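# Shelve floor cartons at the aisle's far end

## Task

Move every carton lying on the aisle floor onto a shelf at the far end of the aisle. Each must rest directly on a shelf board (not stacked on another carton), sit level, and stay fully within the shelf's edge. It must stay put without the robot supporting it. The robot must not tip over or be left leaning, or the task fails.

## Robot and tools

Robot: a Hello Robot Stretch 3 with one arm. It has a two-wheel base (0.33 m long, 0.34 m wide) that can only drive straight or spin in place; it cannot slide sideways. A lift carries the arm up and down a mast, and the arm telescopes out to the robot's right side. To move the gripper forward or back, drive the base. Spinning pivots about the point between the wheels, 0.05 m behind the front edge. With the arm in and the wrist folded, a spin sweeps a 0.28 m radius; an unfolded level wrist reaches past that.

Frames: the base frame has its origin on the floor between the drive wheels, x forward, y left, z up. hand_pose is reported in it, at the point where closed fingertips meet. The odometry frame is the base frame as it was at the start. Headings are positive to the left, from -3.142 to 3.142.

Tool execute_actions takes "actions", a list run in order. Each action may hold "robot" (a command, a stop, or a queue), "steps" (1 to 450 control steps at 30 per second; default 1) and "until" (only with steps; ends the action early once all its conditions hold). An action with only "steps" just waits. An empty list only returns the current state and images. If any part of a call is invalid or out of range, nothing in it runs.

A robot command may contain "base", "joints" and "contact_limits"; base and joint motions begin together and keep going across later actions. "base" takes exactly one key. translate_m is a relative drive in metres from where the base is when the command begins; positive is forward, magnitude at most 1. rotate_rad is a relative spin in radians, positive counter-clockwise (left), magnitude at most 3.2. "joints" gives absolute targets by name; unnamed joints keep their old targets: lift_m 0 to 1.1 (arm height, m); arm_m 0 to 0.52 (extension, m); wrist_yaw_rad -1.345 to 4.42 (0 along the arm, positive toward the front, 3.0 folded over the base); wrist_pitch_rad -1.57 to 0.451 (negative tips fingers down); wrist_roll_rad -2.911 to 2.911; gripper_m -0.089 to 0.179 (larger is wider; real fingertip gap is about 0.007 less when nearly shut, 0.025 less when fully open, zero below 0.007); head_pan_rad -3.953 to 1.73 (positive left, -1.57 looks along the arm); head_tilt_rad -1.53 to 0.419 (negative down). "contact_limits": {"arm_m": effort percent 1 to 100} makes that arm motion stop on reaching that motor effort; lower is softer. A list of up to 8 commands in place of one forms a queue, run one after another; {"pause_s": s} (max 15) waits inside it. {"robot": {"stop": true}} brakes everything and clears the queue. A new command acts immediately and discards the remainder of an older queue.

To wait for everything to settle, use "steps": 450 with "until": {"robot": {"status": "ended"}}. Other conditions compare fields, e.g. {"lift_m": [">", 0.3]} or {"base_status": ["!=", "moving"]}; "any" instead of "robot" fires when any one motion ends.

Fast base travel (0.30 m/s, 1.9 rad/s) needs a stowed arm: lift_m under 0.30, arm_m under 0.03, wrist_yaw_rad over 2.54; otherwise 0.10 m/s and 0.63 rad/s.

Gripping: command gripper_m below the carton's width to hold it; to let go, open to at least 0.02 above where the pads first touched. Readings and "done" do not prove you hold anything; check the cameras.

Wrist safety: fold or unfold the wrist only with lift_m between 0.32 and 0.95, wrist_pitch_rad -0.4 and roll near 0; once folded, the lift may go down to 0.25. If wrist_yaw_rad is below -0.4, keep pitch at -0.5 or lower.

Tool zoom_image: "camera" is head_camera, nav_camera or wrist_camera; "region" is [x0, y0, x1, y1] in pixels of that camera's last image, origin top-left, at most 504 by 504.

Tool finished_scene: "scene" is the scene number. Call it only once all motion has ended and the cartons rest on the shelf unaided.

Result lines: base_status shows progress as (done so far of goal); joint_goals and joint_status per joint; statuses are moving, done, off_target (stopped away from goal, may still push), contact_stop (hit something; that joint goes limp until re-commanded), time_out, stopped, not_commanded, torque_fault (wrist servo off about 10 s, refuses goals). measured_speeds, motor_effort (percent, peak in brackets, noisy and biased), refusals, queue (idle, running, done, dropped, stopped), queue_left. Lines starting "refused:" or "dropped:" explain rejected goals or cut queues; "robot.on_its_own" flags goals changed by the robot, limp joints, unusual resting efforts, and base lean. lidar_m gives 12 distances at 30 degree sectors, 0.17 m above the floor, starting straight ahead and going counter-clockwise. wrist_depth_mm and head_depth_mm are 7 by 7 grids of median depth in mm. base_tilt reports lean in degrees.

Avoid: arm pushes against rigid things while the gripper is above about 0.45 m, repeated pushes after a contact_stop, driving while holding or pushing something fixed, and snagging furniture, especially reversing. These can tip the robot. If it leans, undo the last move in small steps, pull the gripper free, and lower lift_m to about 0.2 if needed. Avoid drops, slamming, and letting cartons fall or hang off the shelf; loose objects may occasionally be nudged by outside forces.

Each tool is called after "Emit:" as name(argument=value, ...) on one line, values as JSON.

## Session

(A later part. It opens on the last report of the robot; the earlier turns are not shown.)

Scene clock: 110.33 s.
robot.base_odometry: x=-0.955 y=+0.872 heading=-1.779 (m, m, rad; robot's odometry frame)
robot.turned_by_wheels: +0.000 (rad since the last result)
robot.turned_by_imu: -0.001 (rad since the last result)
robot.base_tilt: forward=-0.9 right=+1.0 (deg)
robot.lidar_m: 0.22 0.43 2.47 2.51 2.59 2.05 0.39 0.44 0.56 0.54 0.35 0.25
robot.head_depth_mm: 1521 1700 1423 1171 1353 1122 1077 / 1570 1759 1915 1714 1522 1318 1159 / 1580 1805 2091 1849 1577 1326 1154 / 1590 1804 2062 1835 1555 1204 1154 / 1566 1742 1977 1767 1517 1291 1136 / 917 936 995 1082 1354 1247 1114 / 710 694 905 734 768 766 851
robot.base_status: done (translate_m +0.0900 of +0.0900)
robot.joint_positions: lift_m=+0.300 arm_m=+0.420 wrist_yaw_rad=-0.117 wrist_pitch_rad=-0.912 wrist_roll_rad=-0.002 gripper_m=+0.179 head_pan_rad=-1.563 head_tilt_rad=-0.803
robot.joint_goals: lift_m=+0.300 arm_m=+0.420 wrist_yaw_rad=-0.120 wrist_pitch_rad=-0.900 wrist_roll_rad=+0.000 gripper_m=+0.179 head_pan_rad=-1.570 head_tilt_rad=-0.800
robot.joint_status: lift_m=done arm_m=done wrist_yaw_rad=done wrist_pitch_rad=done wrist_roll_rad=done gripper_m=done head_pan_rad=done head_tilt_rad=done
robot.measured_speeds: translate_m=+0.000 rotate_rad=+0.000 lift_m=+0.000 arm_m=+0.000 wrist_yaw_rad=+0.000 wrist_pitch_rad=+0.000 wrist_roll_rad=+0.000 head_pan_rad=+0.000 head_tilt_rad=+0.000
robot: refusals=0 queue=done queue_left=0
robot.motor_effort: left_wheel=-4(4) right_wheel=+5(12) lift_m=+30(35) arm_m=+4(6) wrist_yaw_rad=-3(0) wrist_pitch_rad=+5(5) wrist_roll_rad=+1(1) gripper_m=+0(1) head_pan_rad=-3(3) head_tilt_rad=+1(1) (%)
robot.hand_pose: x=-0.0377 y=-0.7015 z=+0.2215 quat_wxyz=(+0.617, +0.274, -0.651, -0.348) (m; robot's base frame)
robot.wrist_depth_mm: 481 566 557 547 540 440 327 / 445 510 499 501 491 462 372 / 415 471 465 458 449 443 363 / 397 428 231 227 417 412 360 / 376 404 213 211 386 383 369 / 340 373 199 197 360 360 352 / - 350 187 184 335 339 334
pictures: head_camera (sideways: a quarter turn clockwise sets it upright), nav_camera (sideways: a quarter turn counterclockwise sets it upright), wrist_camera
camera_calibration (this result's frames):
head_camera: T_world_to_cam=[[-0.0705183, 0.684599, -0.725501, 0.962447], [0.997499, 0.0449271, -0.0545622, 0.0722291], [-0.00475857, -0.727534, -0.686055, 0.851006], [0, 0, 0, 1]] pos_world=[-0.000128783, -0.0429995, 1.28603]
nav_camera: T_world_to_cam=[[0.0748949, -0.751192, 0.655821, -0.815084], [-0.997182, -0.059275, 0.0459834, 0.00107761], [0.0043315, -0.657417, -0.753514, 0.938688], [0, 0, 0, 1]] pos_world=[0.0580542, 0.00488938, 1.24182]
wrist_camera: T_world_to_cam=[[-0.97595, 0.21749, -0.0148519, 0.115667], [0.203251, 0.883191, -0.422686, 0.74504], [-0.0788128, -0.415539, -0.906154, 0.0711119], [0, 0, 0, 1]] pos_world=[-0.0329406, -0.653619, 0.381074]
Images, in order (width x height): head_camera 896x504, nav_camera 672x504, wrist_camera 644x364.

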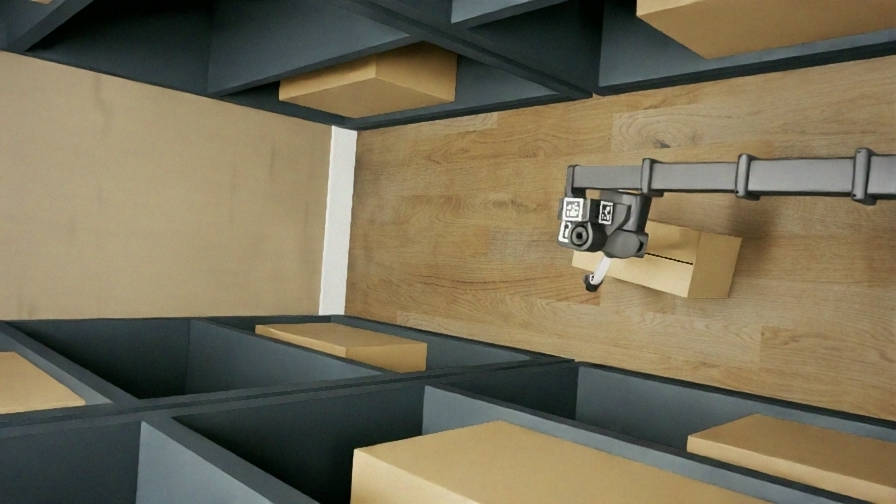

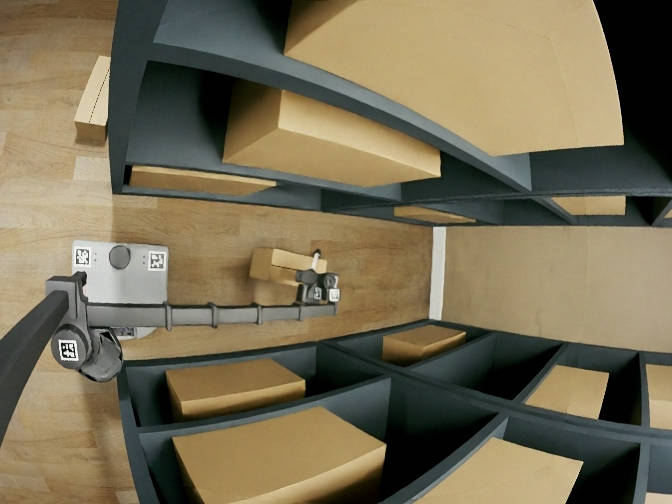

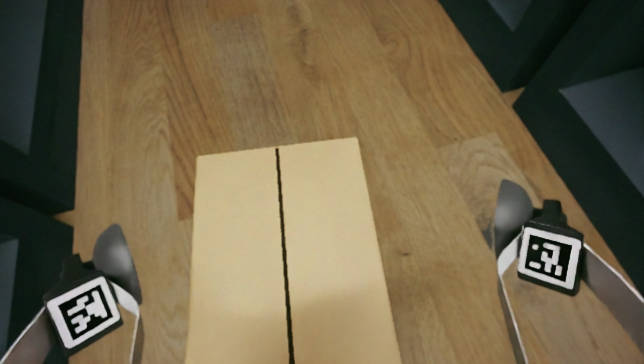

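Emit:
execute_actions(actions=[{"robot":[{"joints":{"lift_m":0.218}},{"joints":{"gripper_m":0.065}},{"pause_s":1},{"joints":{"lift_m":0.4}},{"joints":{"arm_m":0.0,"lift_m":0.77,"wrist_yaw_rad":0}},{"base":{"rotate_rad":-1.57},"joints":{"wrist_yaw_rad":1.57}},{"base":{"translate_m":0.5}}],"steps":450,"until":{"robot":{"status":"ended"}}},{"steps":400,"until":{"robot":{"status":"ended"}}}])

Scene clock: 136.03 s.
robot.base_odometry: x=-1.444 y=+0.975 heading=+2.935 (m, m, rad; robot's odometry frame)
robot.turned_by_wheels: -1.570 (rad since the last result)
robot.turned_by_imu: -1.569 (rad since the last result)
robot.base_tilt: forward=-0.8 right=+1.0 (deg)
robot.lidar_m: 1.18 0.41 0.45 0.26 0.27 0.35 3.01 0.63 0.41 0.39 0.40 0.50
robot.head_depth_mm: 303 346 402 453 614 746 - / 305 348 404 454 618 738 - / 306 349 406 457 619 715 - / 307 350 408 460 614 762 - / 309 352 411 979 884 811 - / 310 354 412 973 882 803 - / 311 355 414 912 876 803 487
robot.base_status: done (translate_m +0.5000 of +0.5000)
robot.joint_positions: lift_m=+0.770 arm_m=+0.000 wrist_yaw_rad=+1.567 wrist_pitch_rad=-0.914 wrist_roll_rad=+0.004 gripper_m=+0.100 head_pan_rad=-1.563 head_tilt_rad=-0.803
robot.joint_goals: lift_m=+0.770 arm_m=+0.000 wrist_yaw_rad=+1.570 wrist_pitch_rad=-0.900 wrist_roll_rad=+0.000 gripper_m=+0.099 head_pan_rad=-1.570 head_tilt_rad=-0.800
robot.joint_status: lift_m=done arm_m=done wrist_yaw_rad=done wrist_pitch_rad=done wrist_roll_rad=done gripper_m=done head_pan_rad=done head_tilt_rad=done
robot.measured_speeds: translate_m=+0.000 rotate_rad=+0.000 lift_m=+0.000 arm_m=+0.000 wrist_yaw_rad=+0.000 wrist_pitch_rad=+0.000 wrist_roll_rad=+0.000 head_pan_rad=+0.000 head_tilt_rad=+0.000
robot: refusals=0 queue=done queue_left=0
robot.on_its_own: gripper_m is held at +0.099, not at your +0.065, by its stall guard, which is not easing now
robot.motor_effort: left_wheel=+3(7) right_wheel=-5(14) lift_m=+39(40) arm_m=-5(6) wrist_yaw_rad=+3(15) wrist_pitch_rad=+6(10) wrist_roll_rad=-2(12) gripper_m=-24(100) head_pan_rad=-3(2) head_tilt_rad=+1(1) (%)
robot.hand_pose: x=+0.1160 y=-0.1461 z=+0.6909 quat_wxyz=(+0.670, +0.669, -0.230, +0.225) (m; robot's base frame)
robot.wrist_depth_mm: 755 952 - - 795 359 380 / 843 944 168 163 165 400 396 / 911 947 156 152 150 377 369 / 515 867 146 142 140 354 343 / 586 663 137 133 131 - 317 / 757 - 129 126 123 464 300 / 708 678 122 119 117 448 293
pictures: head_camera (sideways: a quarter turn clockwise sets it upright), nav_camera (sideways: a quarter turn counterclockwise sets it upright), wrist_camera
camera_calibration (this result's frames):
head_camera: T_world_to_cam=[[-0.0705019, 0.684502, -0.725594, 0.962568], [0.9975, 0.0448969, -0.0545672, 0.0722357], [-0.00477442, -0.727627, -0.685956, 0.850878], [0, 0, 0, 1]] pos_world=[-0.000129745, -0.0430015, 1.28604]
nav_camera: T_world_to_cam=[[0.0748771, -0.751104, 0.655924, -0.815217], [-0.997183, -0.0592461, 0.0459904, 0.00106848], [0.00431732, -0.65752, -0.753425, 0.938572], [0, 0, 0, 1]] pos_world=[0.0580544, 0.00488003, 1.24181]
wrist_camera: T_world_to_cam=[[-0.111372, -0.993606, -0.0185353, -0.122822], [-0.900864, 0.108816, -0.420241, 0.434884], [0.419571, -0.0301053, -0.907223, 0.738557], [0, 0, 0, 1]] pos_world=[0.0682163, -0.147125, 0.850515]
Images, in order (width x height): head_camera 896x504, nav_camera 672x504, wrist_camera 644x364.

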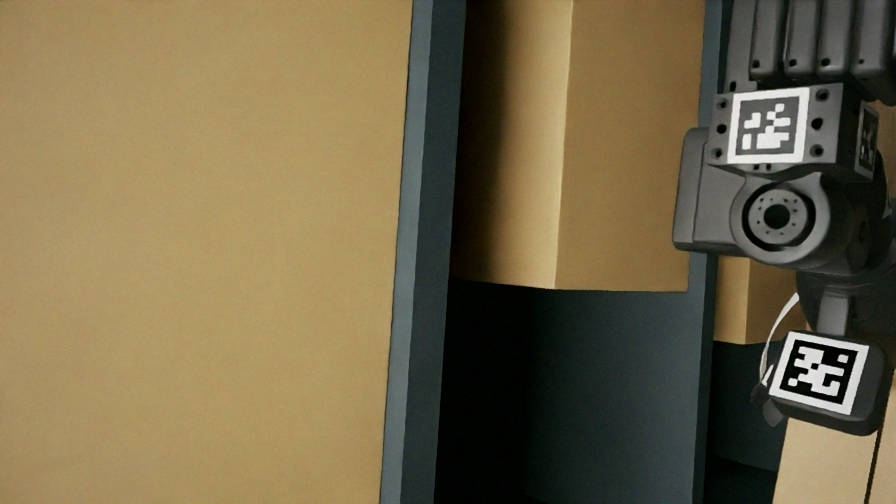

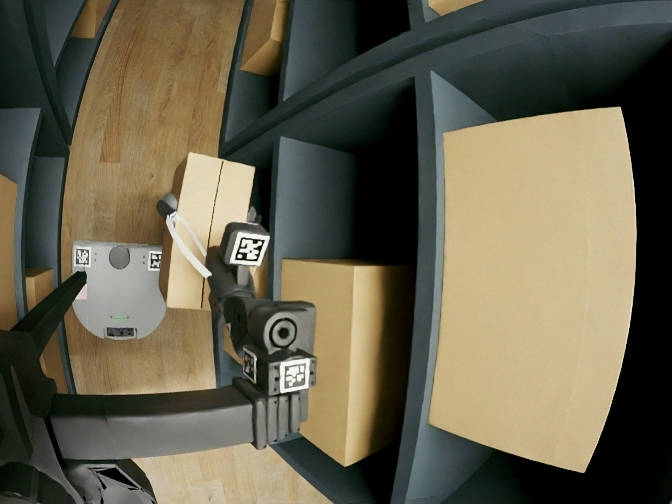

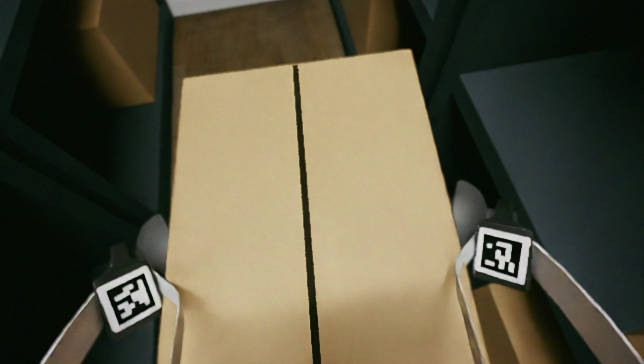

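Emit:
execute_actions(actions=[{"robot":{"base":{"translate_m":0.9}},"steps":450,"until":{"robot":{"status":"ended"}}}])

Scene clock: 148.33 s.
robot.base_odometry: x=-2.325 y=+1.159 heading=+2.935 (m, m, rad; robot's odometry frame)
robot.turned_by_wheels: +0.000 (rad since the last result)
robot.turned_by_imu: -0.004 (rad since the last result)
robot.base_tilt: forward=-0.8 right=+1.0 (deg)
robot.lidar_m: 0.41 0.42 0.31 0.30 0.30 0.55 1.00 0.58 0.37 0.35 0.36 0.44
robot.head_depth_mm: 284 309 359 417 910 793 - / 285 310 360 419 905 798 - / 286 311 363 420 902 813 - / 287 313 364 419 893 796 - / 663 652 498 432 883 776 - / 665 675 510 435 880 773 - / 667 663 506 431 876 783 487
robot.base_status: done (translate_m +0.9000 of +0.9000)
robot.joint_positions: lift_m=+0.770 arm_m=+0.000 wrist_yaw_rad=+1.567 wrist_pitch_rad=-0.914 wrist_roll_rad=+0.004 gripper_m=+0.100 head_pan_rad=-1.563 head_tilt_rad=-0.803
robot.joint_goals: lift_m=+0.770 arm_m=+0.000 wrist_yaw_rad=+1.570 wrist_pitch_rad=-0.900 wrist_roll_rad=+0.000 gripper_m=+0.099 head_pan_rad=-1.570 head_tilt_rad=-0.800
robot.joint_status: lift_m=done arm_m=done wrist_yaw_rad=done wrist_pitch_rad=done wrist_roll_rad=done gripper_m=done head_pan_rad=done head_tilt_rad=done
robot.measured_speeds: translate_m=+0.000 rotate_rad=+0.000 lift_m=+0.000 arm_m=+0.000 wrist_yaw_rad=+0.000 wrist_pitch_rad=+0.000 wrist_roll_rad=+0.000 head_pan_rad=+0.000 head_tilt_rad=+0.000
robot: refusals=0 queue=done queue_left=0
robot.on_its_own: gripper_m is held at +0.099, not at your +0.065, by its stall guard, which is not easing now
robot.motor_effort: left_wheel=+3(7) right_wheel=-5(6) lift_m=+39(39) arm_m=-5(5) wrist_yaw_rad=+3(2) wrist_pitch_rad=+6(6) wrist_roll_rad=-2(2) gripper_m=-24(24) head_pan_rad=-2(3) head_tilt_rad=+1(1) (%)
robot.hand_pose: x=+0.1160 y=-0.1461 z=+0.6909 quat_wxyz=(+0.670, +0.669, -0.230, +0.225) (m; robot's base frame)
robot.wrist_depth_mm: 346 366 382 407 410 398 421 / 400 426 168 163 165 405 404 / 477 509 156 153 151 374 368 / 553 632 146 142 140 346 341 / 568 692 137 134 131 - 319 / 531 - 129 126 123 307 298 / 488 656 122 119 116 434 279
pictures: head_camera (sideways: a quarter turn clockwise sets it upright), nav_camera (sideways: a quarter turn counterclockwise sets it upright), wrist_camera
camera_calibration (this result's frames):
head_camera: T_world_to_cam=[[-0.0705018, 0.684502, -0.725594, 0.962568], [0.9975, 0.0448968, -0.0545672, 0.0722357], [-0.00477451, -0.727627, -0.685956, 0.850878], [0, 0, 0, 1]] pos_world=[-0.000129751, -0.0430015, 1.28604]
nav_camera: T_world_to_cam=[[0.074877, -0.751104, 0.655924, -0.815217], [-0.997183, -0.059246, 0.0459904, 0.00106849], [0.00431724, -0.65752, -0.753425, 0.938572], [0, 0, 0, 1]] pos_world=[0.0580544, 0.00488003, 1.24181]
wrist_camera: T_world_to_cam=[[-0.11137, -0.993606, -0.0185353, -0.122822], [-0.900865, 0.108815, -0.420241, 0.434884], [0.419571, -0.0301046, -0.907223, 0.738557], [0, 0, 0, 1]] pos_world=[0.0682163, -0.147125, 0.850516]
Images, in order (width x height): head_camera 896x504, nav_camera 672x504, wrist_camera 644x364.

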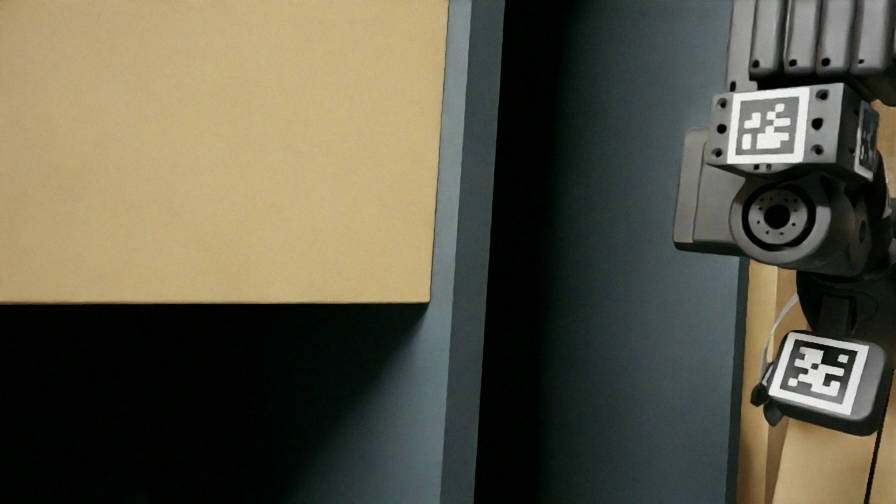

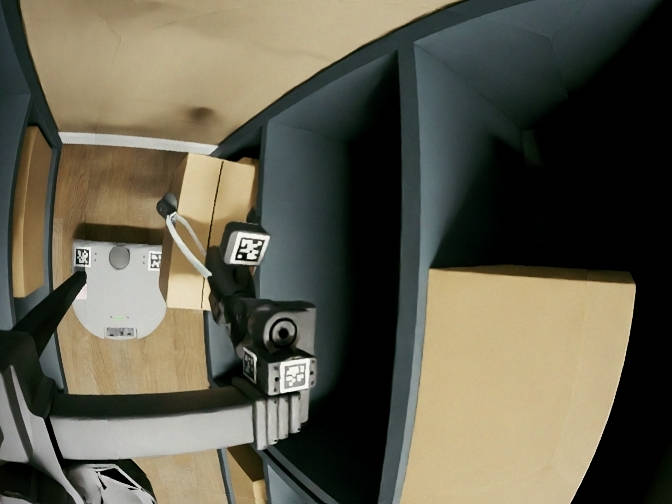

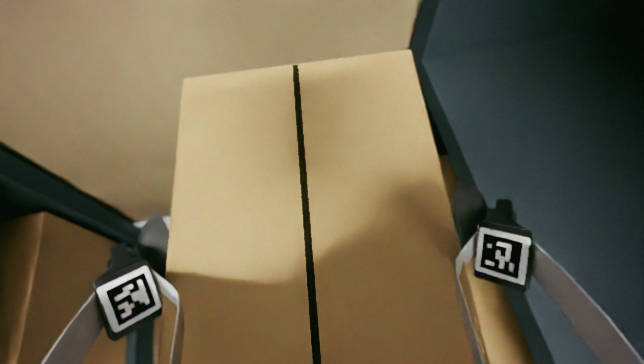

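Emit:
execute_actions(actions=[{"robot":[{"base":{"translate_m":-0.17}},{"joints":{"wrist_yaw_rad":0.0}},{"joints":{"arm_m":0.12}}],"steps":300,"until":{"robot":{"status":"ended"}}},{"robot":{"joints":{"lift_m":0.715}},"steps":200,"until":{"robot":{"status":"ended"}}},{"robot":[{"joints":{"gripper_m":0.179}},{"pause_s":0.5},{"joints":{"lift_m":0.76}},{"joints":{"arm_m":0.0}},{"joints":{"wrist_pitch_rad":-1.4}},{"joints":{"gripper_m":0.0,"lift_m":0.71}},{"joints":{"wrist_pitch_rad":-1.15}},{"joints":{"arm_m":0.16},"contact_limits":{"arm_m":40}}],"steps":450,"until":{"robot":{"status":"ended"}}},{"robot":[{"joints":{"arm_m":0.0}},{"joints":{"wrist_pitch_rad":-1.45,"head_tilt_rad":-1.2}}],"steps":450,"until":{"robot":{"status":"ended"}}}])

Scene clock: 175.83 s.
robot.base_odometry: x=-2.158 y=+1.124 heading=+2.935 (m, m, rad; robot's odometry frame)
robot.turned_by_wheels: +0.000 (rad since the last result)
robot.turned_by_imu: -0.008 (rad since the last result)
robot.base_tilt: forward=-0.8 right=+1.0 (deg)
robot.lidar_m: 0.59 0.43 0.30 0.30 0.45 0.41 0.96 0.51 0.46 0.36 0.37 0.49
robot.head_depth_mm: 342 396 864 824 - - - / 343 398 890 819 - - - / 345 401 691 821 - - - / 347 403 692 821 1246 - - / 349 923 875 828 1245 1182 1109 / 351 921 872 828 1243 1180 1095 / 352 916 868 823 1230 1173 1098
robot.base_status: done (translate_m -0.1700 of -0.1700)
robot.joint_positions: lift_m=+0.710 arm_m=+0.000 wrist_yaw_rad=-0.002 wrist_pitch_rad=-1.447 wrist_roll_rad=+0.004 gripper_m=+0.000 head_pan_rad=-1.563 head_tilt_rad=-1.185
robot.joint_goals: lift_m=+0.710 arm_m=+0.000 wrist_yaw_rad=+0.000 wrist_pitch_rad=-1.450 wrist_roll_rad=+0.000 gripper_m=+0.000 head_pan_rad=-1.570 head_tilt_rad=-1.200
robot.joint_status: lift_m=done arm_m=done wrist_yaw_rad=done wrist_pitch_rad=done wrist_roll_rad=done gripper_m=done head_pan_rad=done head_tilt_rad=done
robot.measured_speeds: translate_m=+0.000 rotate_rad=+0.000 lift_m=+0.000 arm_m=+0.000 wrist_yaw_rad=+0.000 wrist_pitch_rad=+0.000 wrist_roll_rad=+0.000 head_pan_rad=+0.000 head_tilt_rad=+0.000
robot: refusals=0 queue=done queue_left=0
robot.motor_effort: left_wheel=+1(4) right_wheel=-1(26) lift_m=+30(37) arm_m=-5(5) wrist_yaw_rad=+2(7) wrist_pitch_rad=-2(32) wrist_roll_rad=-2(9) gripper_m=-4(100) head_pan_rad=-3(2) head_tilt_rad=-5(21) (%)
robot.hand_pose: x=-0.0216 y=-0.1530 z=+0.5916 quat_wxyz=(+0.529, +0.467, -0.531, -0.470) (m; robot's base frame)
robot.wrist_depth_mm: 385 385 450 643 642 567 661 / 412 474 621 658 733 723 731 / 650 721 731 738 726 735 747 / 727 729 738 - 740 752 752 / 706 737 742 - - 760 763 / 694 735 752 - - 764 771 / 663 767 768 773 722 706 713
pictures: head_camera (sideways: a quarter turn clockwise sets it upright), nav_camera (sideways: a quarter turn counterclockwise sets it upright), wrist_camera
replaced: robot.lift_m: its motion had ended contact_stop
camera_calibration (this result's frames):
head_camera: T_world_to_cam=[[-0.0719752, 0.905548, -0.418093, 0.561959], [0.99738, 0.0623001, -0.036764, 0.0490357], [-0.00724434, -0.419644, -0.90766, 1.13913], [0, 0, 0, 1]] pos_world=[-0.000207999, -0.033908, 1.27069]
nav_camera: T_world_to_cam=[[0.0761051, -0.941394, 0.328612, -0.388853], [-0.997098, -0.0724202, 0.0234575, 0.0304208], [0.00171541, -0.329443, -0.944174, 1.1865], [0, 0, 0, 1]] pos_world=[0.0578909, 0.027022, 1.24733]
wrist_camera: T_world_to_cam=[[-0.993819, 0.10408, 0.0386183, -0.0318469], [0.107363, 0.989585, 0.0958913, 0.12121], [-0.0282357, 0.0994447, -0.994642, 0.767883], [0, 0, 0, 1]] pos_world=[-0.0229817, -0.192995, 0.753376]
Images, in order (width x height): head_camera 896x504, nav_camera 672x504, wrist_camera 644x364.

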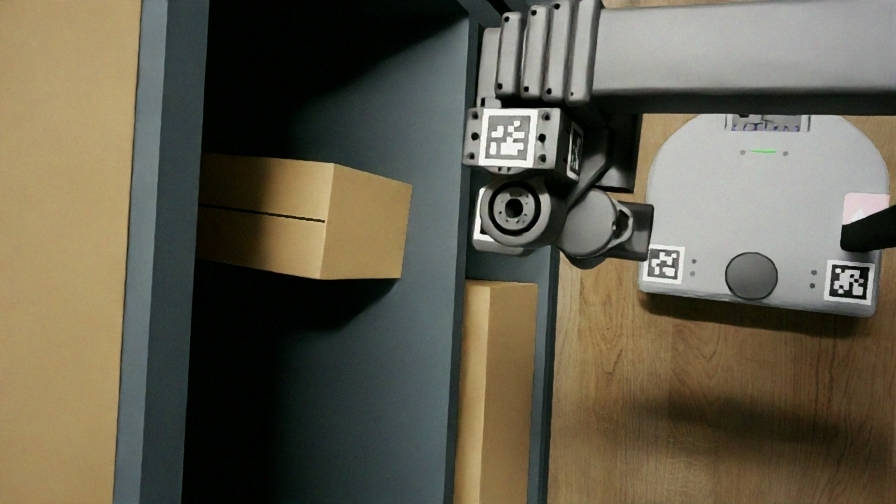

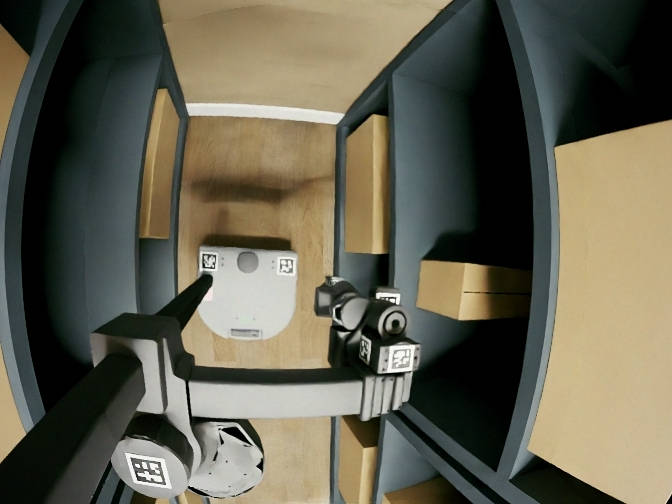

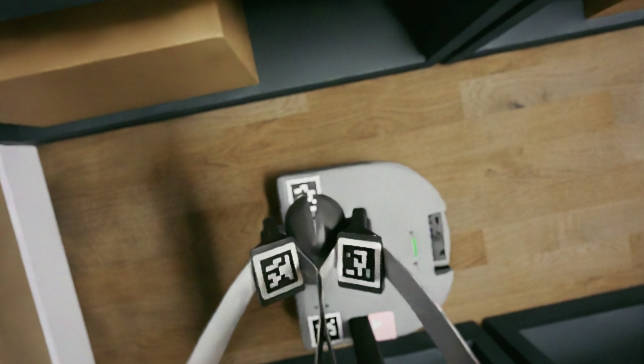

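Emit:
execute_actions(actions=[{"robot":[{"base":{"translate_m":-1.0},"joints":{"wrist_yaw_rad":1.57,"wrist_pitch_rad":-0.9,"lift_m":0.45,"gripper_m":0.179,"head_pan_rad":0.5,"head_tilt_rad":-1.0}},{"base":{"translate_m":-0.75}}],"steps":450,"until":{"robot":{"status":"ended"}}},{"steps":300,"until":{"robot":{"status":"ended"}}}])

Scene clock: 200.17 s.
robot.base_odometry: x=-0.446 y=+0.765 heading=+2.935 (m, m, rad; robot's odometry frame)
robot.turned_by_wheels: +0.000 (rad since the last result)
robot.turned_by_imu: +0.003 (rad since the last result)
robot.base_tilt: forward=-0.8 right=+0.9 (deg)
robot.lidar_m: 0.96 0.52 0.50 1.77 1.81 2.40 2.00 2.10 2.07 2.00 0.71 0.64
robot.head_depth_mm: 980 1333 1781 1568 1387 1236 1121 / 585 860 1594 1558 1386 1233 1114 / 456 552 948 1259 1365 1226 1127 / 480 566 689 884 1297 1221 1099 / 511 610 758 996 1309 1216 1117 / 546 661 835 1139 1218 1202 1110 / 588 722 937 1505 1306 1196 1109
robot.base_status: done (translate_m -0.7500 of -0.7500)
robot.joint_positions: lift_m=+0.450 arm_m=+0.000 wrist_yaw_rad=+1.567 wrist_pitch_rad=-0.912 wrist_roll_rad=+0.004 gripper_m=+0.179 head_pan_rad=+0.493 head_tilt_rad=-1.001
robot.joint_goals: lift_m=+0.450 arm_m=+0.000 wrist_yaw_rad=+1.570 wrist_pitch_rad=-0.900 wrist_roll_rad=+0.000 gripper_m=+0.179 head_pan_rad=+0.500 head_tilt_rad=-1.000
robot.joint_status: lift_m=done arm_m=done wrist_yaw_rad=done wrist_pitch_rad=done wrist_roll_rad=done gripper_m=done head_pan_rad=done head_tilt_rad=done
robot.measured_speeds: translate_m=+0.000 rotate_rad=+0.000 lift_m=+0.000 arm_m=+0.000 wrist_yaw_rad=+0.000 wrist_pitch_rad=+0.000 wrist_roll_rad=+0.000 head_pan_rad=+0.000 head_tilt_rad=+0.000
robot: refusals=0 queue=done queue_left=0
robot.motor_effort: left_wheel=+1(4) right_wheel=-1(7) lift_m=+29(30) arm_m=-5(5) wrist_yaw_rad=+3(3) wrist_pitch_rad=+5(4) wrist_roll_rad=-2(2) gripper_m=+0(98) head_pan_rad=+3(34) head_tilt_rad=+0(11) (%)
robot.hand_pose: x=+0.1164 y=-0.1460 z=+0.3715 quat_wxyz=(+0.669, +0.669, -0.231, +0.226) (m; robot's base frame)
robot.wrist_depth_mm: 533 739 768 754 668 546 585 / 492 687 704 687 668 647 655 / 553 629 642 641 620 610 605 / 604 595 594 589 582 574 562 / 560 564 554 547 536 534 532 / 534 517 513 509 501 495 485 / - 488 483 476 473 471 465
pictures: head_camera (sideways: a quarter turn clockwise sets it upright), nav_camera (sideways: a quarter turn counterclockwise sets it upright), wrist_camera
camera_calibration (this result's frames):
head_camera: T_world_to_cam=[[-0.686426, -0.442712, -0.57691, 0.772587], [-0.513719, 0.856714, -0.046191, 0.0705363], [0.514696, 0.264662, -0.815501, 1.01617], [0, 0, 0, 1]] pos_world=[0.0435423, 0.0126629, 1.27766]
nav_camera: T_world_to_cam=[[0.730103, 0.470555, 0.495508, -0.610223], [0.524533, -0.850672, 0.0349625, 0.00615357], [0.437967, 0.234385, -0.867899, 1.08475], [0, 0, 0, 1]] pos_world=[-0.0327873, 0.0381289, 1.24361]
wrist_camera: T_world_to_cam=[[-0.111366, -0.993602, -0.0187681, -0.128598], [-0.900084, 0.108854, -0.4219, 0.301554], [0.421244, -0.0300926, -0.906448, 0.448147], [0, 0, 0, 1]] pos_world=[0.0683232, -0.147115, 0.531034]
Images, in order (width x height): head_camera 896x504, nav_camera 672x504, wrist_camera 644x364.

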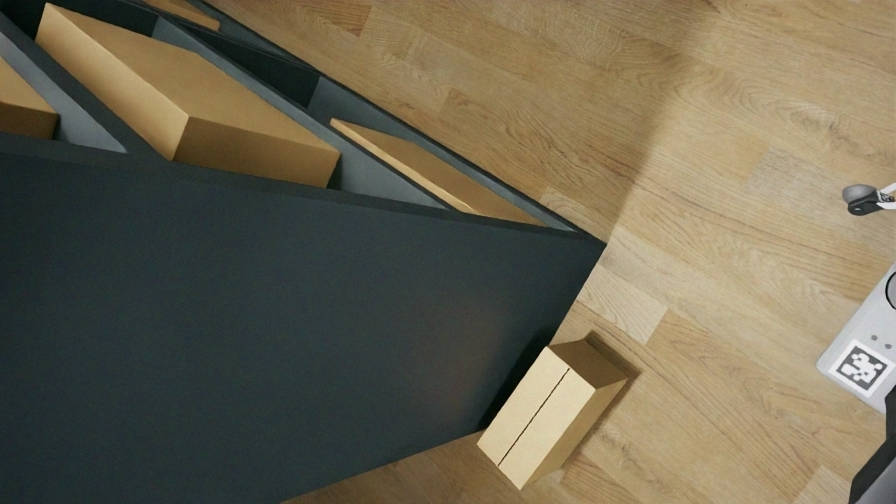

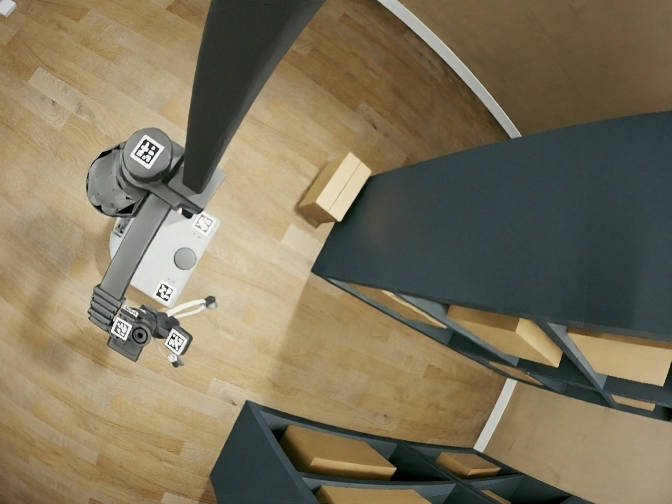

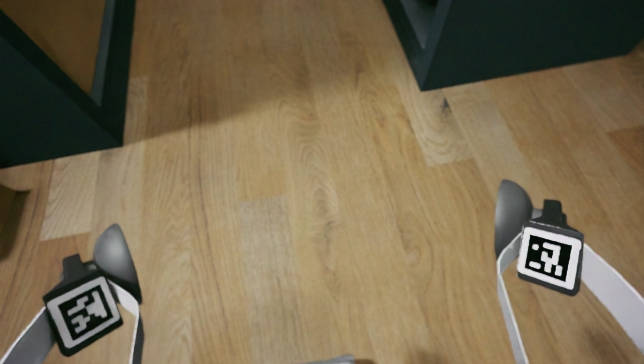

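Emit:
execute_actions(actions=[{"robot":[{"base":{"rotate_rad":1.57}},{"base":{"translate_m":0.97}},{"base":{"rotate_rad":-1.57},"joints":{"head_pan_rad":-1.57,"head_tilt_rad":-1.0}},{"joints":{"wrist_yaw_rad":0}},{"base":{"translate_m":0.42}}],"steps":450,"until":{"robot":{"status":"ended"}}},{"steps":400,"until":{"robot":{"status":"ended"}}}])

Scene clock: 235.20 s.
robot.base_odometry: x=-1.057 y=-0.098 heading=+2.935 (m, m, rad; robot's odometry frame)
robot.turned_by_wheels: +0.000 (rad since the last result)
robot.turned_by_imu: -0.006 (rad since the last result)
robot.base_tilt: forward=-0.8 right=+1.0 (deg)
robot.lidar_m: 1.02 1.21 0.85 0.81 0.83 1.10 2.44 2.95 0.33 0.31 0.32 0.42
robot.head_depth_mm: 2595 2147 1825 1568 1376 1237 1116 / 2589 2133 1799 1565 1374 1238 1108 / 2588 2133 1785 1556 1352 1228 - / 1289 1961 1702 1517 1196 1212 - / - 307 378 489 696 1167 1114 / - 309 380 493 703 1155 1099 / - 310 382 497 712 1148 1088
robot.base_status: done (translate_m +0.4200 of +0.4200)
robot.joint_positions: lift_m=+0.450 arm_m=+0.000 wrist_yaw_rad=+0.003 wrist_pitch_rad=-0.912 wrist_roll_rad=+0.004 gripper_m=+0.179 head_pan_rad=-1.563 head_tilt_rad=-1.001
robot.joint_goals: lift_m=+0.450 arm_m=+0.000 wrist_yaw_rad=+0.000 wrist_pitch_rad=-0.900 wrist_roll_rad=+0.000 gripper_m=+0.179 head_pan_rad=-1.570 head_tilt_rad=-1.000
robot.joint_status: lift_m=done arm_m=done wrist_yaw_rad=done wrist_pitch_rad=done wrist_roll_rad=done gripper_m=done head_pan_rad=done head_tilt_rad=done
robot.measured_speeds: translate_m=+0.000 rotate_rad=+0.000 lift_m=+0.000 arm_m=+0.000 wrist_yaw_rad=+0.000 wrist_pitch_rad=+0.000 wrist_roll_rad=+0.000 head_pan_rad=+0.000 head_tilt_rad=+0.000
robot: refusals=0 queue=done queue_left=0
robot.motor_effort: left_wheel=+3(7) right_wheel=-5(12) lift_m=+30(30) arm_m=-5(5) wrist_yaw_rad=-3(7) wrist_pitch_rad=+5(5) wrist_roll_rad=-2(2) gripper_m=+1(0) head_pan_rad=-3(34) head_tilt_rad=+0(0) (%)
robot.hand_pose: x=-0.0212 y=-0.2831 z=+0.3715 quat_wxyz=(+0.634, +0.312, -0.635, -0.311) (m; robot's base frame)
robot.wrist_depth_mm: 98 139 403 761 750 727 714 / 93 130 335 695 682 660 657 / 103 122 285 423 619 613 605 / 127 138 250 397 567 570 568 / 165 177 237 368 520 530 524 / 216 287 358 495 501 489 487 / - 480 483 482 477 464 459
pictures: head_camera (sideways: a quarter turn clockwise sets it upright), nav_camera (sideways: a quarter turn counterclockwise sets it upright), wrist_camera
camera_calibration (this result's frames):
head_camera: T_world_to_cam=[[-0.0714822, 0.81363, -0.576972, 0.768917], [0.997424, 0.0548715, -0.0461946, 0.061323], [-0.00592604, -0.578788, -0.815457, 1.01929], [0, 0, 0, 1]] pos_world=[-0.000160823, -0.0390284, 1.27766]
nav_camera: T_world_to_cam=[[0.0757416, -0.865257, 0.495575, -0.606317], [-0.997123, -0.0672574, 0.034967, 0.0154298], [0.00307559, -0.496797, -0.867861, 1.08735], [0, 0, 0, 1]] pos_world=[0.0579645, 0.0166122, 1.24361]
wrist_camera: T_world_to_cam=[[-0.994426, 0.103796, -0.0185202, 0.0117964], [0.101889, 0.900857, -0.42199, 0.438096], [-0.0271169, -0.421525, -0.906411, 0.381664], [0, 0, 0, 1]] pos_world=[-0.0225569, -0.235005, 0.531035]
Images, in order (width x height): head_camera 896x504, nav_camera 672x504, wrist_camera 644x364.

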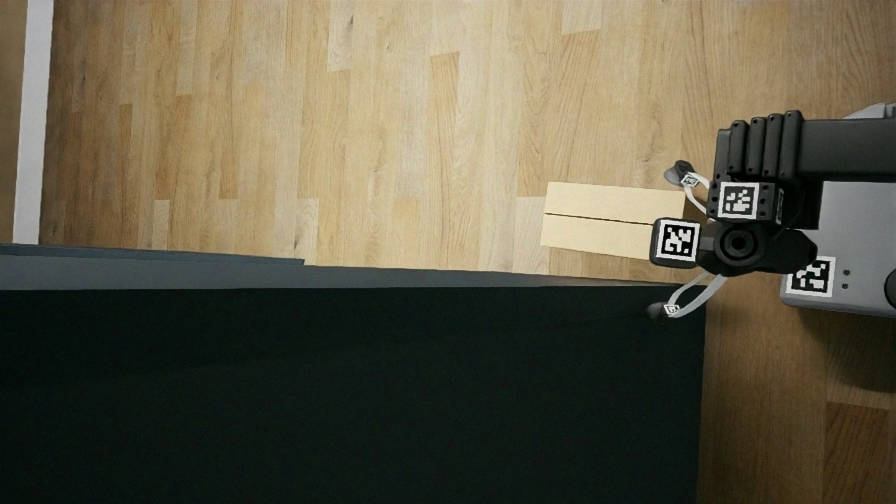

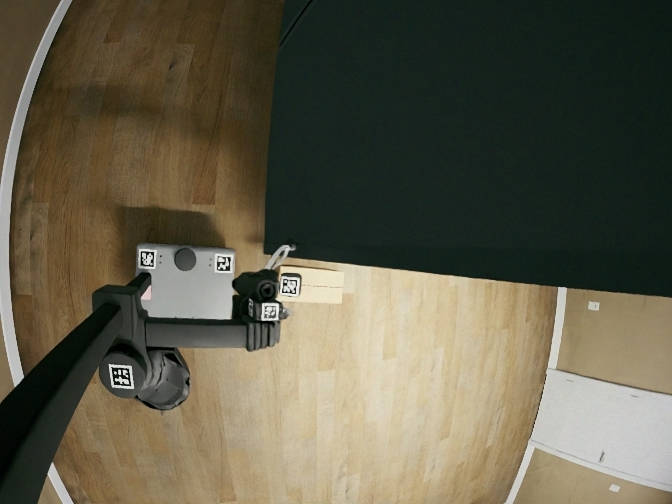

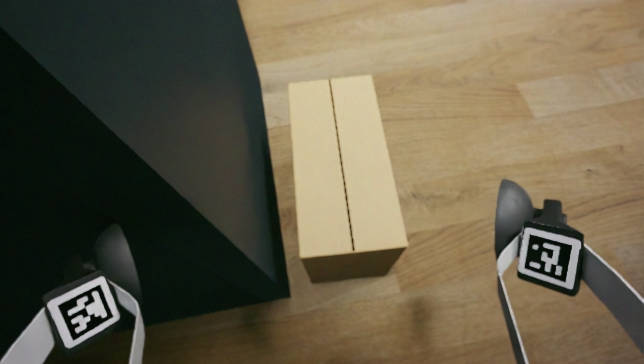

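Emit:
execute_actions(actions=[{"robot":[{"base":{"translate_m":-0.085}},{"joints":{"arm_m":0.18,"lift_m":0.32}}],"steps":300,"until":{"robot":{"status":"ended"}}}])

Scene clock: 242.53 s.
robot.base_odometry: x=-0.974 y=-0.115 heading=+2.935 (m, m, rad; robot's odometry frame)
robot.turned_by_wheels: +0.000 (rad since the last result)
robot.turned_by_imu: +0.000 (rad since the last result)
robot.base_tilt: forward=-0.8 right=+1.0 (deg)
robot.lidar_m: 1.04 1.20 0.85 0.81 0.83 1.09 2.36 2.87 3.07 0.32 0.33 0.43
robot.head_depth_mm: 2634 2163 1827 1564 1380 1231 1111 / 2637 2150 1816 1552 1379 1229 1128 / 2625 2120 1798 1544 1397 1226 - / 2509 2064 1773 1555 1211 1189 - / 1256 1531 963 1069 1150 1172 1108 / 435 456 480 551 716 1158 1094 / 315 328 388 505 722 1152 1088
robot.base_status: done (translate_m -0.0850 of -0.0850)
robot.joint_positions: lift_m=+0.320 arm_m=+0.180 wrist_yaw_rad=+0.002 wrist_pitch_rad=-0.912 wrist_roll_rad=+0.004 gripper_m=+0.179 head_pan_rad=-1.563 head_tilt_rad=-1.001
robot.joint_goals: lift_m=+0.320 arm_m=+0.180 wrist_yaw_rad=+0.000 wrist_pitch_rad=-0.900 wrist_roll_rad=+0.000 gripper_m=+0.179 head_pan_rad=-1.570 head_tilt_rad=-1.000
robot.joint_status: lift_m=done arm_m=done wrist_yaw_rad=done wrist_pitch_rad=done wrist_roll_rad=done gripper_m=done head_pan_rad=done head_tilt_rad=done
robot.measured_speeds: translate_m=+0.000 rotate_rad=+0.000 lift_m=+0.000 arm_m=+0.000 wrist_yaw_rad=+0.000 wrist_pitch_rad=+0.000 wrist_roll_rad=+0.000 head_pan_rad=+0.000 head_tilt_rad=+0.000
robot: refusals=0 queue=done queue_left=0
robot.motor_effort: left_wheel=+3(3) right_wheel=-4(10) lift_m=+30(28) arm_m=+5(6) wrist_yaw_rad=-1(3) wrist_pitch_rad=+5(5) wrist_roll_rad=-2(2) gripper_m=+1(1) head_pan_rad=-3(3) head_tilt_rad=+0(0) (%)
robot.hand_pose: x=-0.0213 y=-0.4625 z=+0.2415 quat_wxyz=(+0.634, +0.311, -0.635, -0.312) (m; robot's base frame)
robot.wrist_depth_mm: 228 359 589 577 567 560 550 / 222 335 529 521 513 510 495 / 211 316 484 479 474 467 459 / 206 298 253 255 439 435 425 / 201 280 234 235 408 406 398 / - 282 220 218 384 375 371 / - 235 205 204 357 356 349
pictures: head_camera (sideways: a quarter turn clockwise sets it upright), nav_camera (sideways: a quarter turn counterclockwise sets it upright), wrist_camera
camera_calibration (this result's frames):
head_camera: T_world_to_cam=[[-0.0714609, 0.813632, -0.576972, 0.768917], [0.997426, 0.0548453, -0.0461946, 0.061323], [-0.00594122, -0.578788, -0.815457, 1.01929], [0, 0, 0, 1]] pos_world=[-0.000161847, -0.0390282, 1.27766]
nav_camera: T_world_to_cam=[[0.0757189, -0.865259, 0.495575, -0.606317], [-0.997125, -0.0672312, 0.034967, 0.0154298], [0.00306257, -0.496797, -0.867861, 1.08735], [0, 0, 0, 1]] pos_world=[0.057965, 0.0166108, 1.24361]
wrist_camera: T_world_to_cam=[[-0.994309, 0.104906, -0.0185549, 0.0283809], [0.1029, 0.900605, -0.422283, 0.544857], [-0.0275893, -0.421789, -0.906274, 0.188074], [0, 0, 0, 1]] pos_world=[-0.0226575, -0.414351, 0.401056]
Images, in order (width x height): head_camera 896x504, nav_camera 672x504, wrist_camera 644x364.

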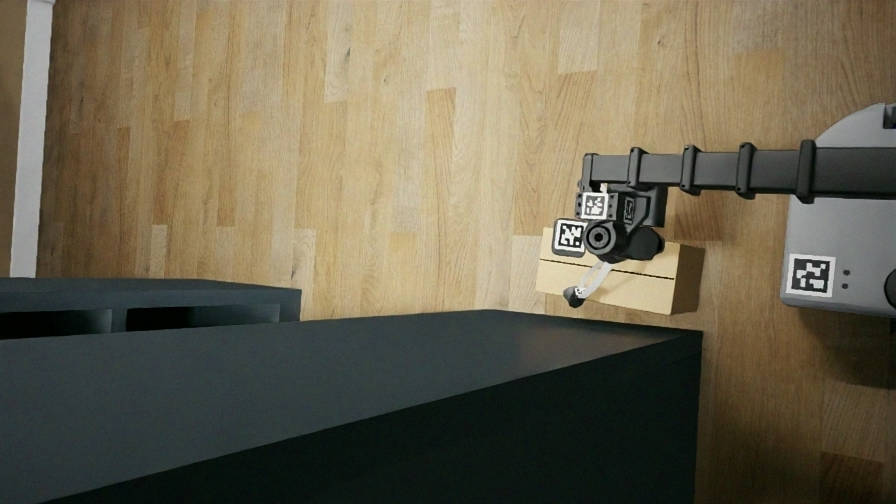

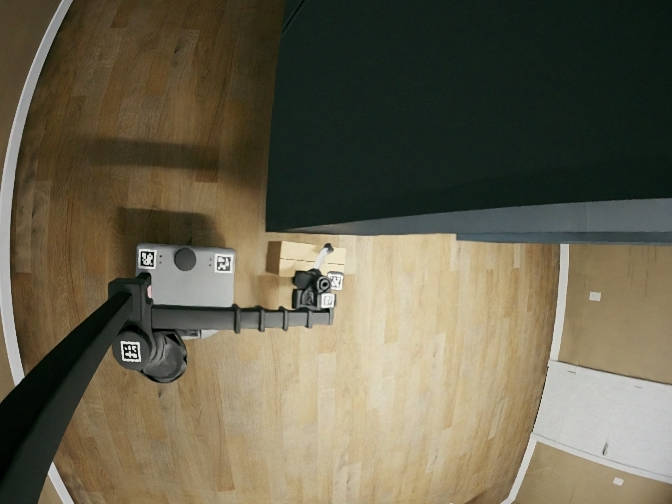

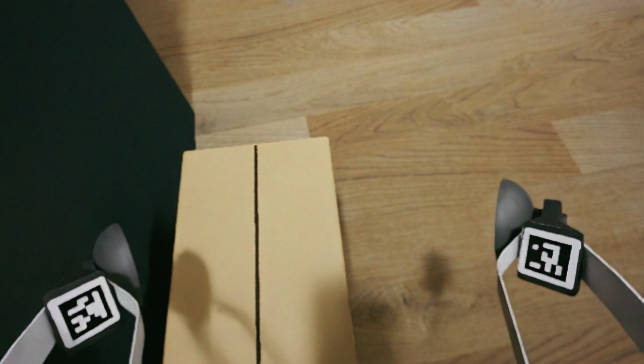

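Emit:
execute_actions(actions=[{"robot":[{"base":{"translate_m":0.035}},{"joints":{"lift_m":0.22}}],"steps":300,"until":{"robot":{"status":"ended"}}}])

Scene clock: 249.83 s.
robot.base_odometry: x=-1.008 y=-0.108 heading=+2.935 (m, m, rad; robot's odometry frame)
robot.turned_by_wheels: +0.000 (rad since the last result)
robot.turned_by_imu: -0.001 (rad since the last result)
robot.base_tilt: forward=-0.8 right=+1.0 (deg)
robot.lidar_m: 1.03 1.21 0.85 0.81 0.83 1.10 2.39 2.90 3.12 0.32 0.32 0.42
robot.head_depth_mm: 2583 2143 1819 1576 1384 1233 1119 / 2645 2149 1816 1560 1379 1228 1123 / 2600 2112 1797 1553 1386 1216 - / 2435 2065 1779 1537 1191 1188 - / 533 582 643 715 829 1175 1116 / 318 330 393 497 711 1158 1098 / - 313 386 502 719 1149 1086
robot.base_status: done (translate_m +0.0350 of +0.0350)
robot.joint_positions: lift_m=+0.220 arm_m=+0.180 wrist_yaw_rad=+0.002 wrist_pitch_rad=-0.912 wrist_roll_rad=+0.004 gripper_m=+0.179 head_pan_rad=-1.563 head_tilt_rad=-1.001
robot.joint_goals: lift_m=+0.220 arm_m=+0.180 wrist_yaw_rad=+0.000 wrist_pitch_rad=-0.900 wrist_roll_rad=+0.000 gripper_m=+0.179 head_pan_rad=-1.570 head_tilt_rad=-1.000
robot.joint_status: lift_m=done arm_m=done wrist_yaw_rad=done wrist_pitch_rad=done wrist_roll_rad=done gripper_m=done head_pan_rad=done head_tilt_rad=done
robot.measured_speeds: translate_m=+0.000 rotate_rad=+0.000 lift_m=+0.000 arm_m=+0.000 wrist_yaw_rad=+0.000 wrist_pitch_rad=+0.000 wrist_roll_rad=+0.000 head_pan_rad=+0.000 head_tilt_rad=+0.000
robot: refusals=0 queue=done queue_left=0
robot.motor_effort: left_wheel=+2(7) right_wheel=-4(6) lift_m=+30(29) arm_m=+4(5) wrist_yaw_rad=-2(2) wrist_pitch_rad=+5(5) wrist_roll_rad=-2(2) gripper_m=+1(1) head_pan_rad=-3(3) head_tilt_rad=+0(0) (%)
robot.hand_pose: x=-0.0213 y=-0.4625 z=+0.1415 quat_wxyz=(+0.634, +0.311, -0.635, -0.312) (m; robot's base frame)
robot.wrist_depth_mm: 183 276 441 433 427 421 417 / 174 238 167 165 380 383 380 / 168 208 153 151 155 353 350 / 160 196 142 140 140 330 324 / 154 137 131 130 129 304 301 / - 124 123 121 120 285 281 / - 119 115 114 113 266 263
pictures: head_camera (sideways: a quarter turn clockwise sets it upright), nav_camera (sideways: a quarter turn counterclockwise sets it upright), wrist_camera
camera_calibration (this result's frames):
head_camera: T_world_to_cam=[[-0.0714375, 0.813634, -0.576972, 0.768917], [0.997427, 0.0548167, -0.0461946, 0.061323], [-0.00595784, -0.578787, -0.815457, 1.01929], [0, 0, 0, 1]] pos_world=[-0.000162968, -0.039028, 1.27766]
nav_camera: T_world_to_cam=[[0.075694, -0.865261, 0.495575, -0.606317], [-0.997126, -0.0672026, 0.034967, 0.0154298], [0.00304829, -0.496797, -0.867861, 1.08735], [0, 0, 0, 1]] pos_world=[0.0579654, 0.0166093, 1.24361]
wrist_camera: T_world_to_cam=[[-0.994309, 0.104905, -0.0185628, 0.0265287], [0.1029, 0.900574, -0.422348, 0.502651], [-0.0275892, -0.421855, -0.906243, 0.0974148], [0, 0, 0, 1]] pos_world=[-0.0226575, -0.414363, 0.301068]
Images, in order (width x height): head_camera 896x504, nav_camera 672x504, wrist_camera 644x364.

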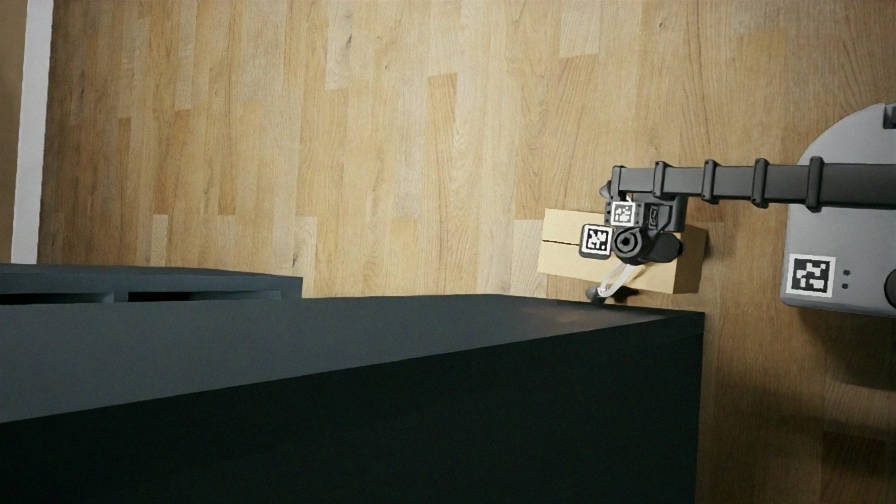

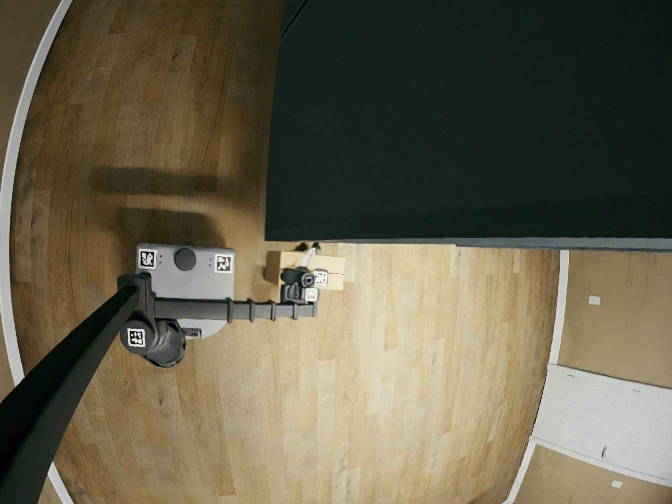

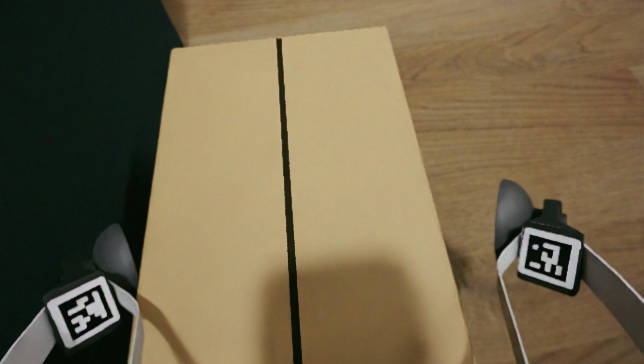

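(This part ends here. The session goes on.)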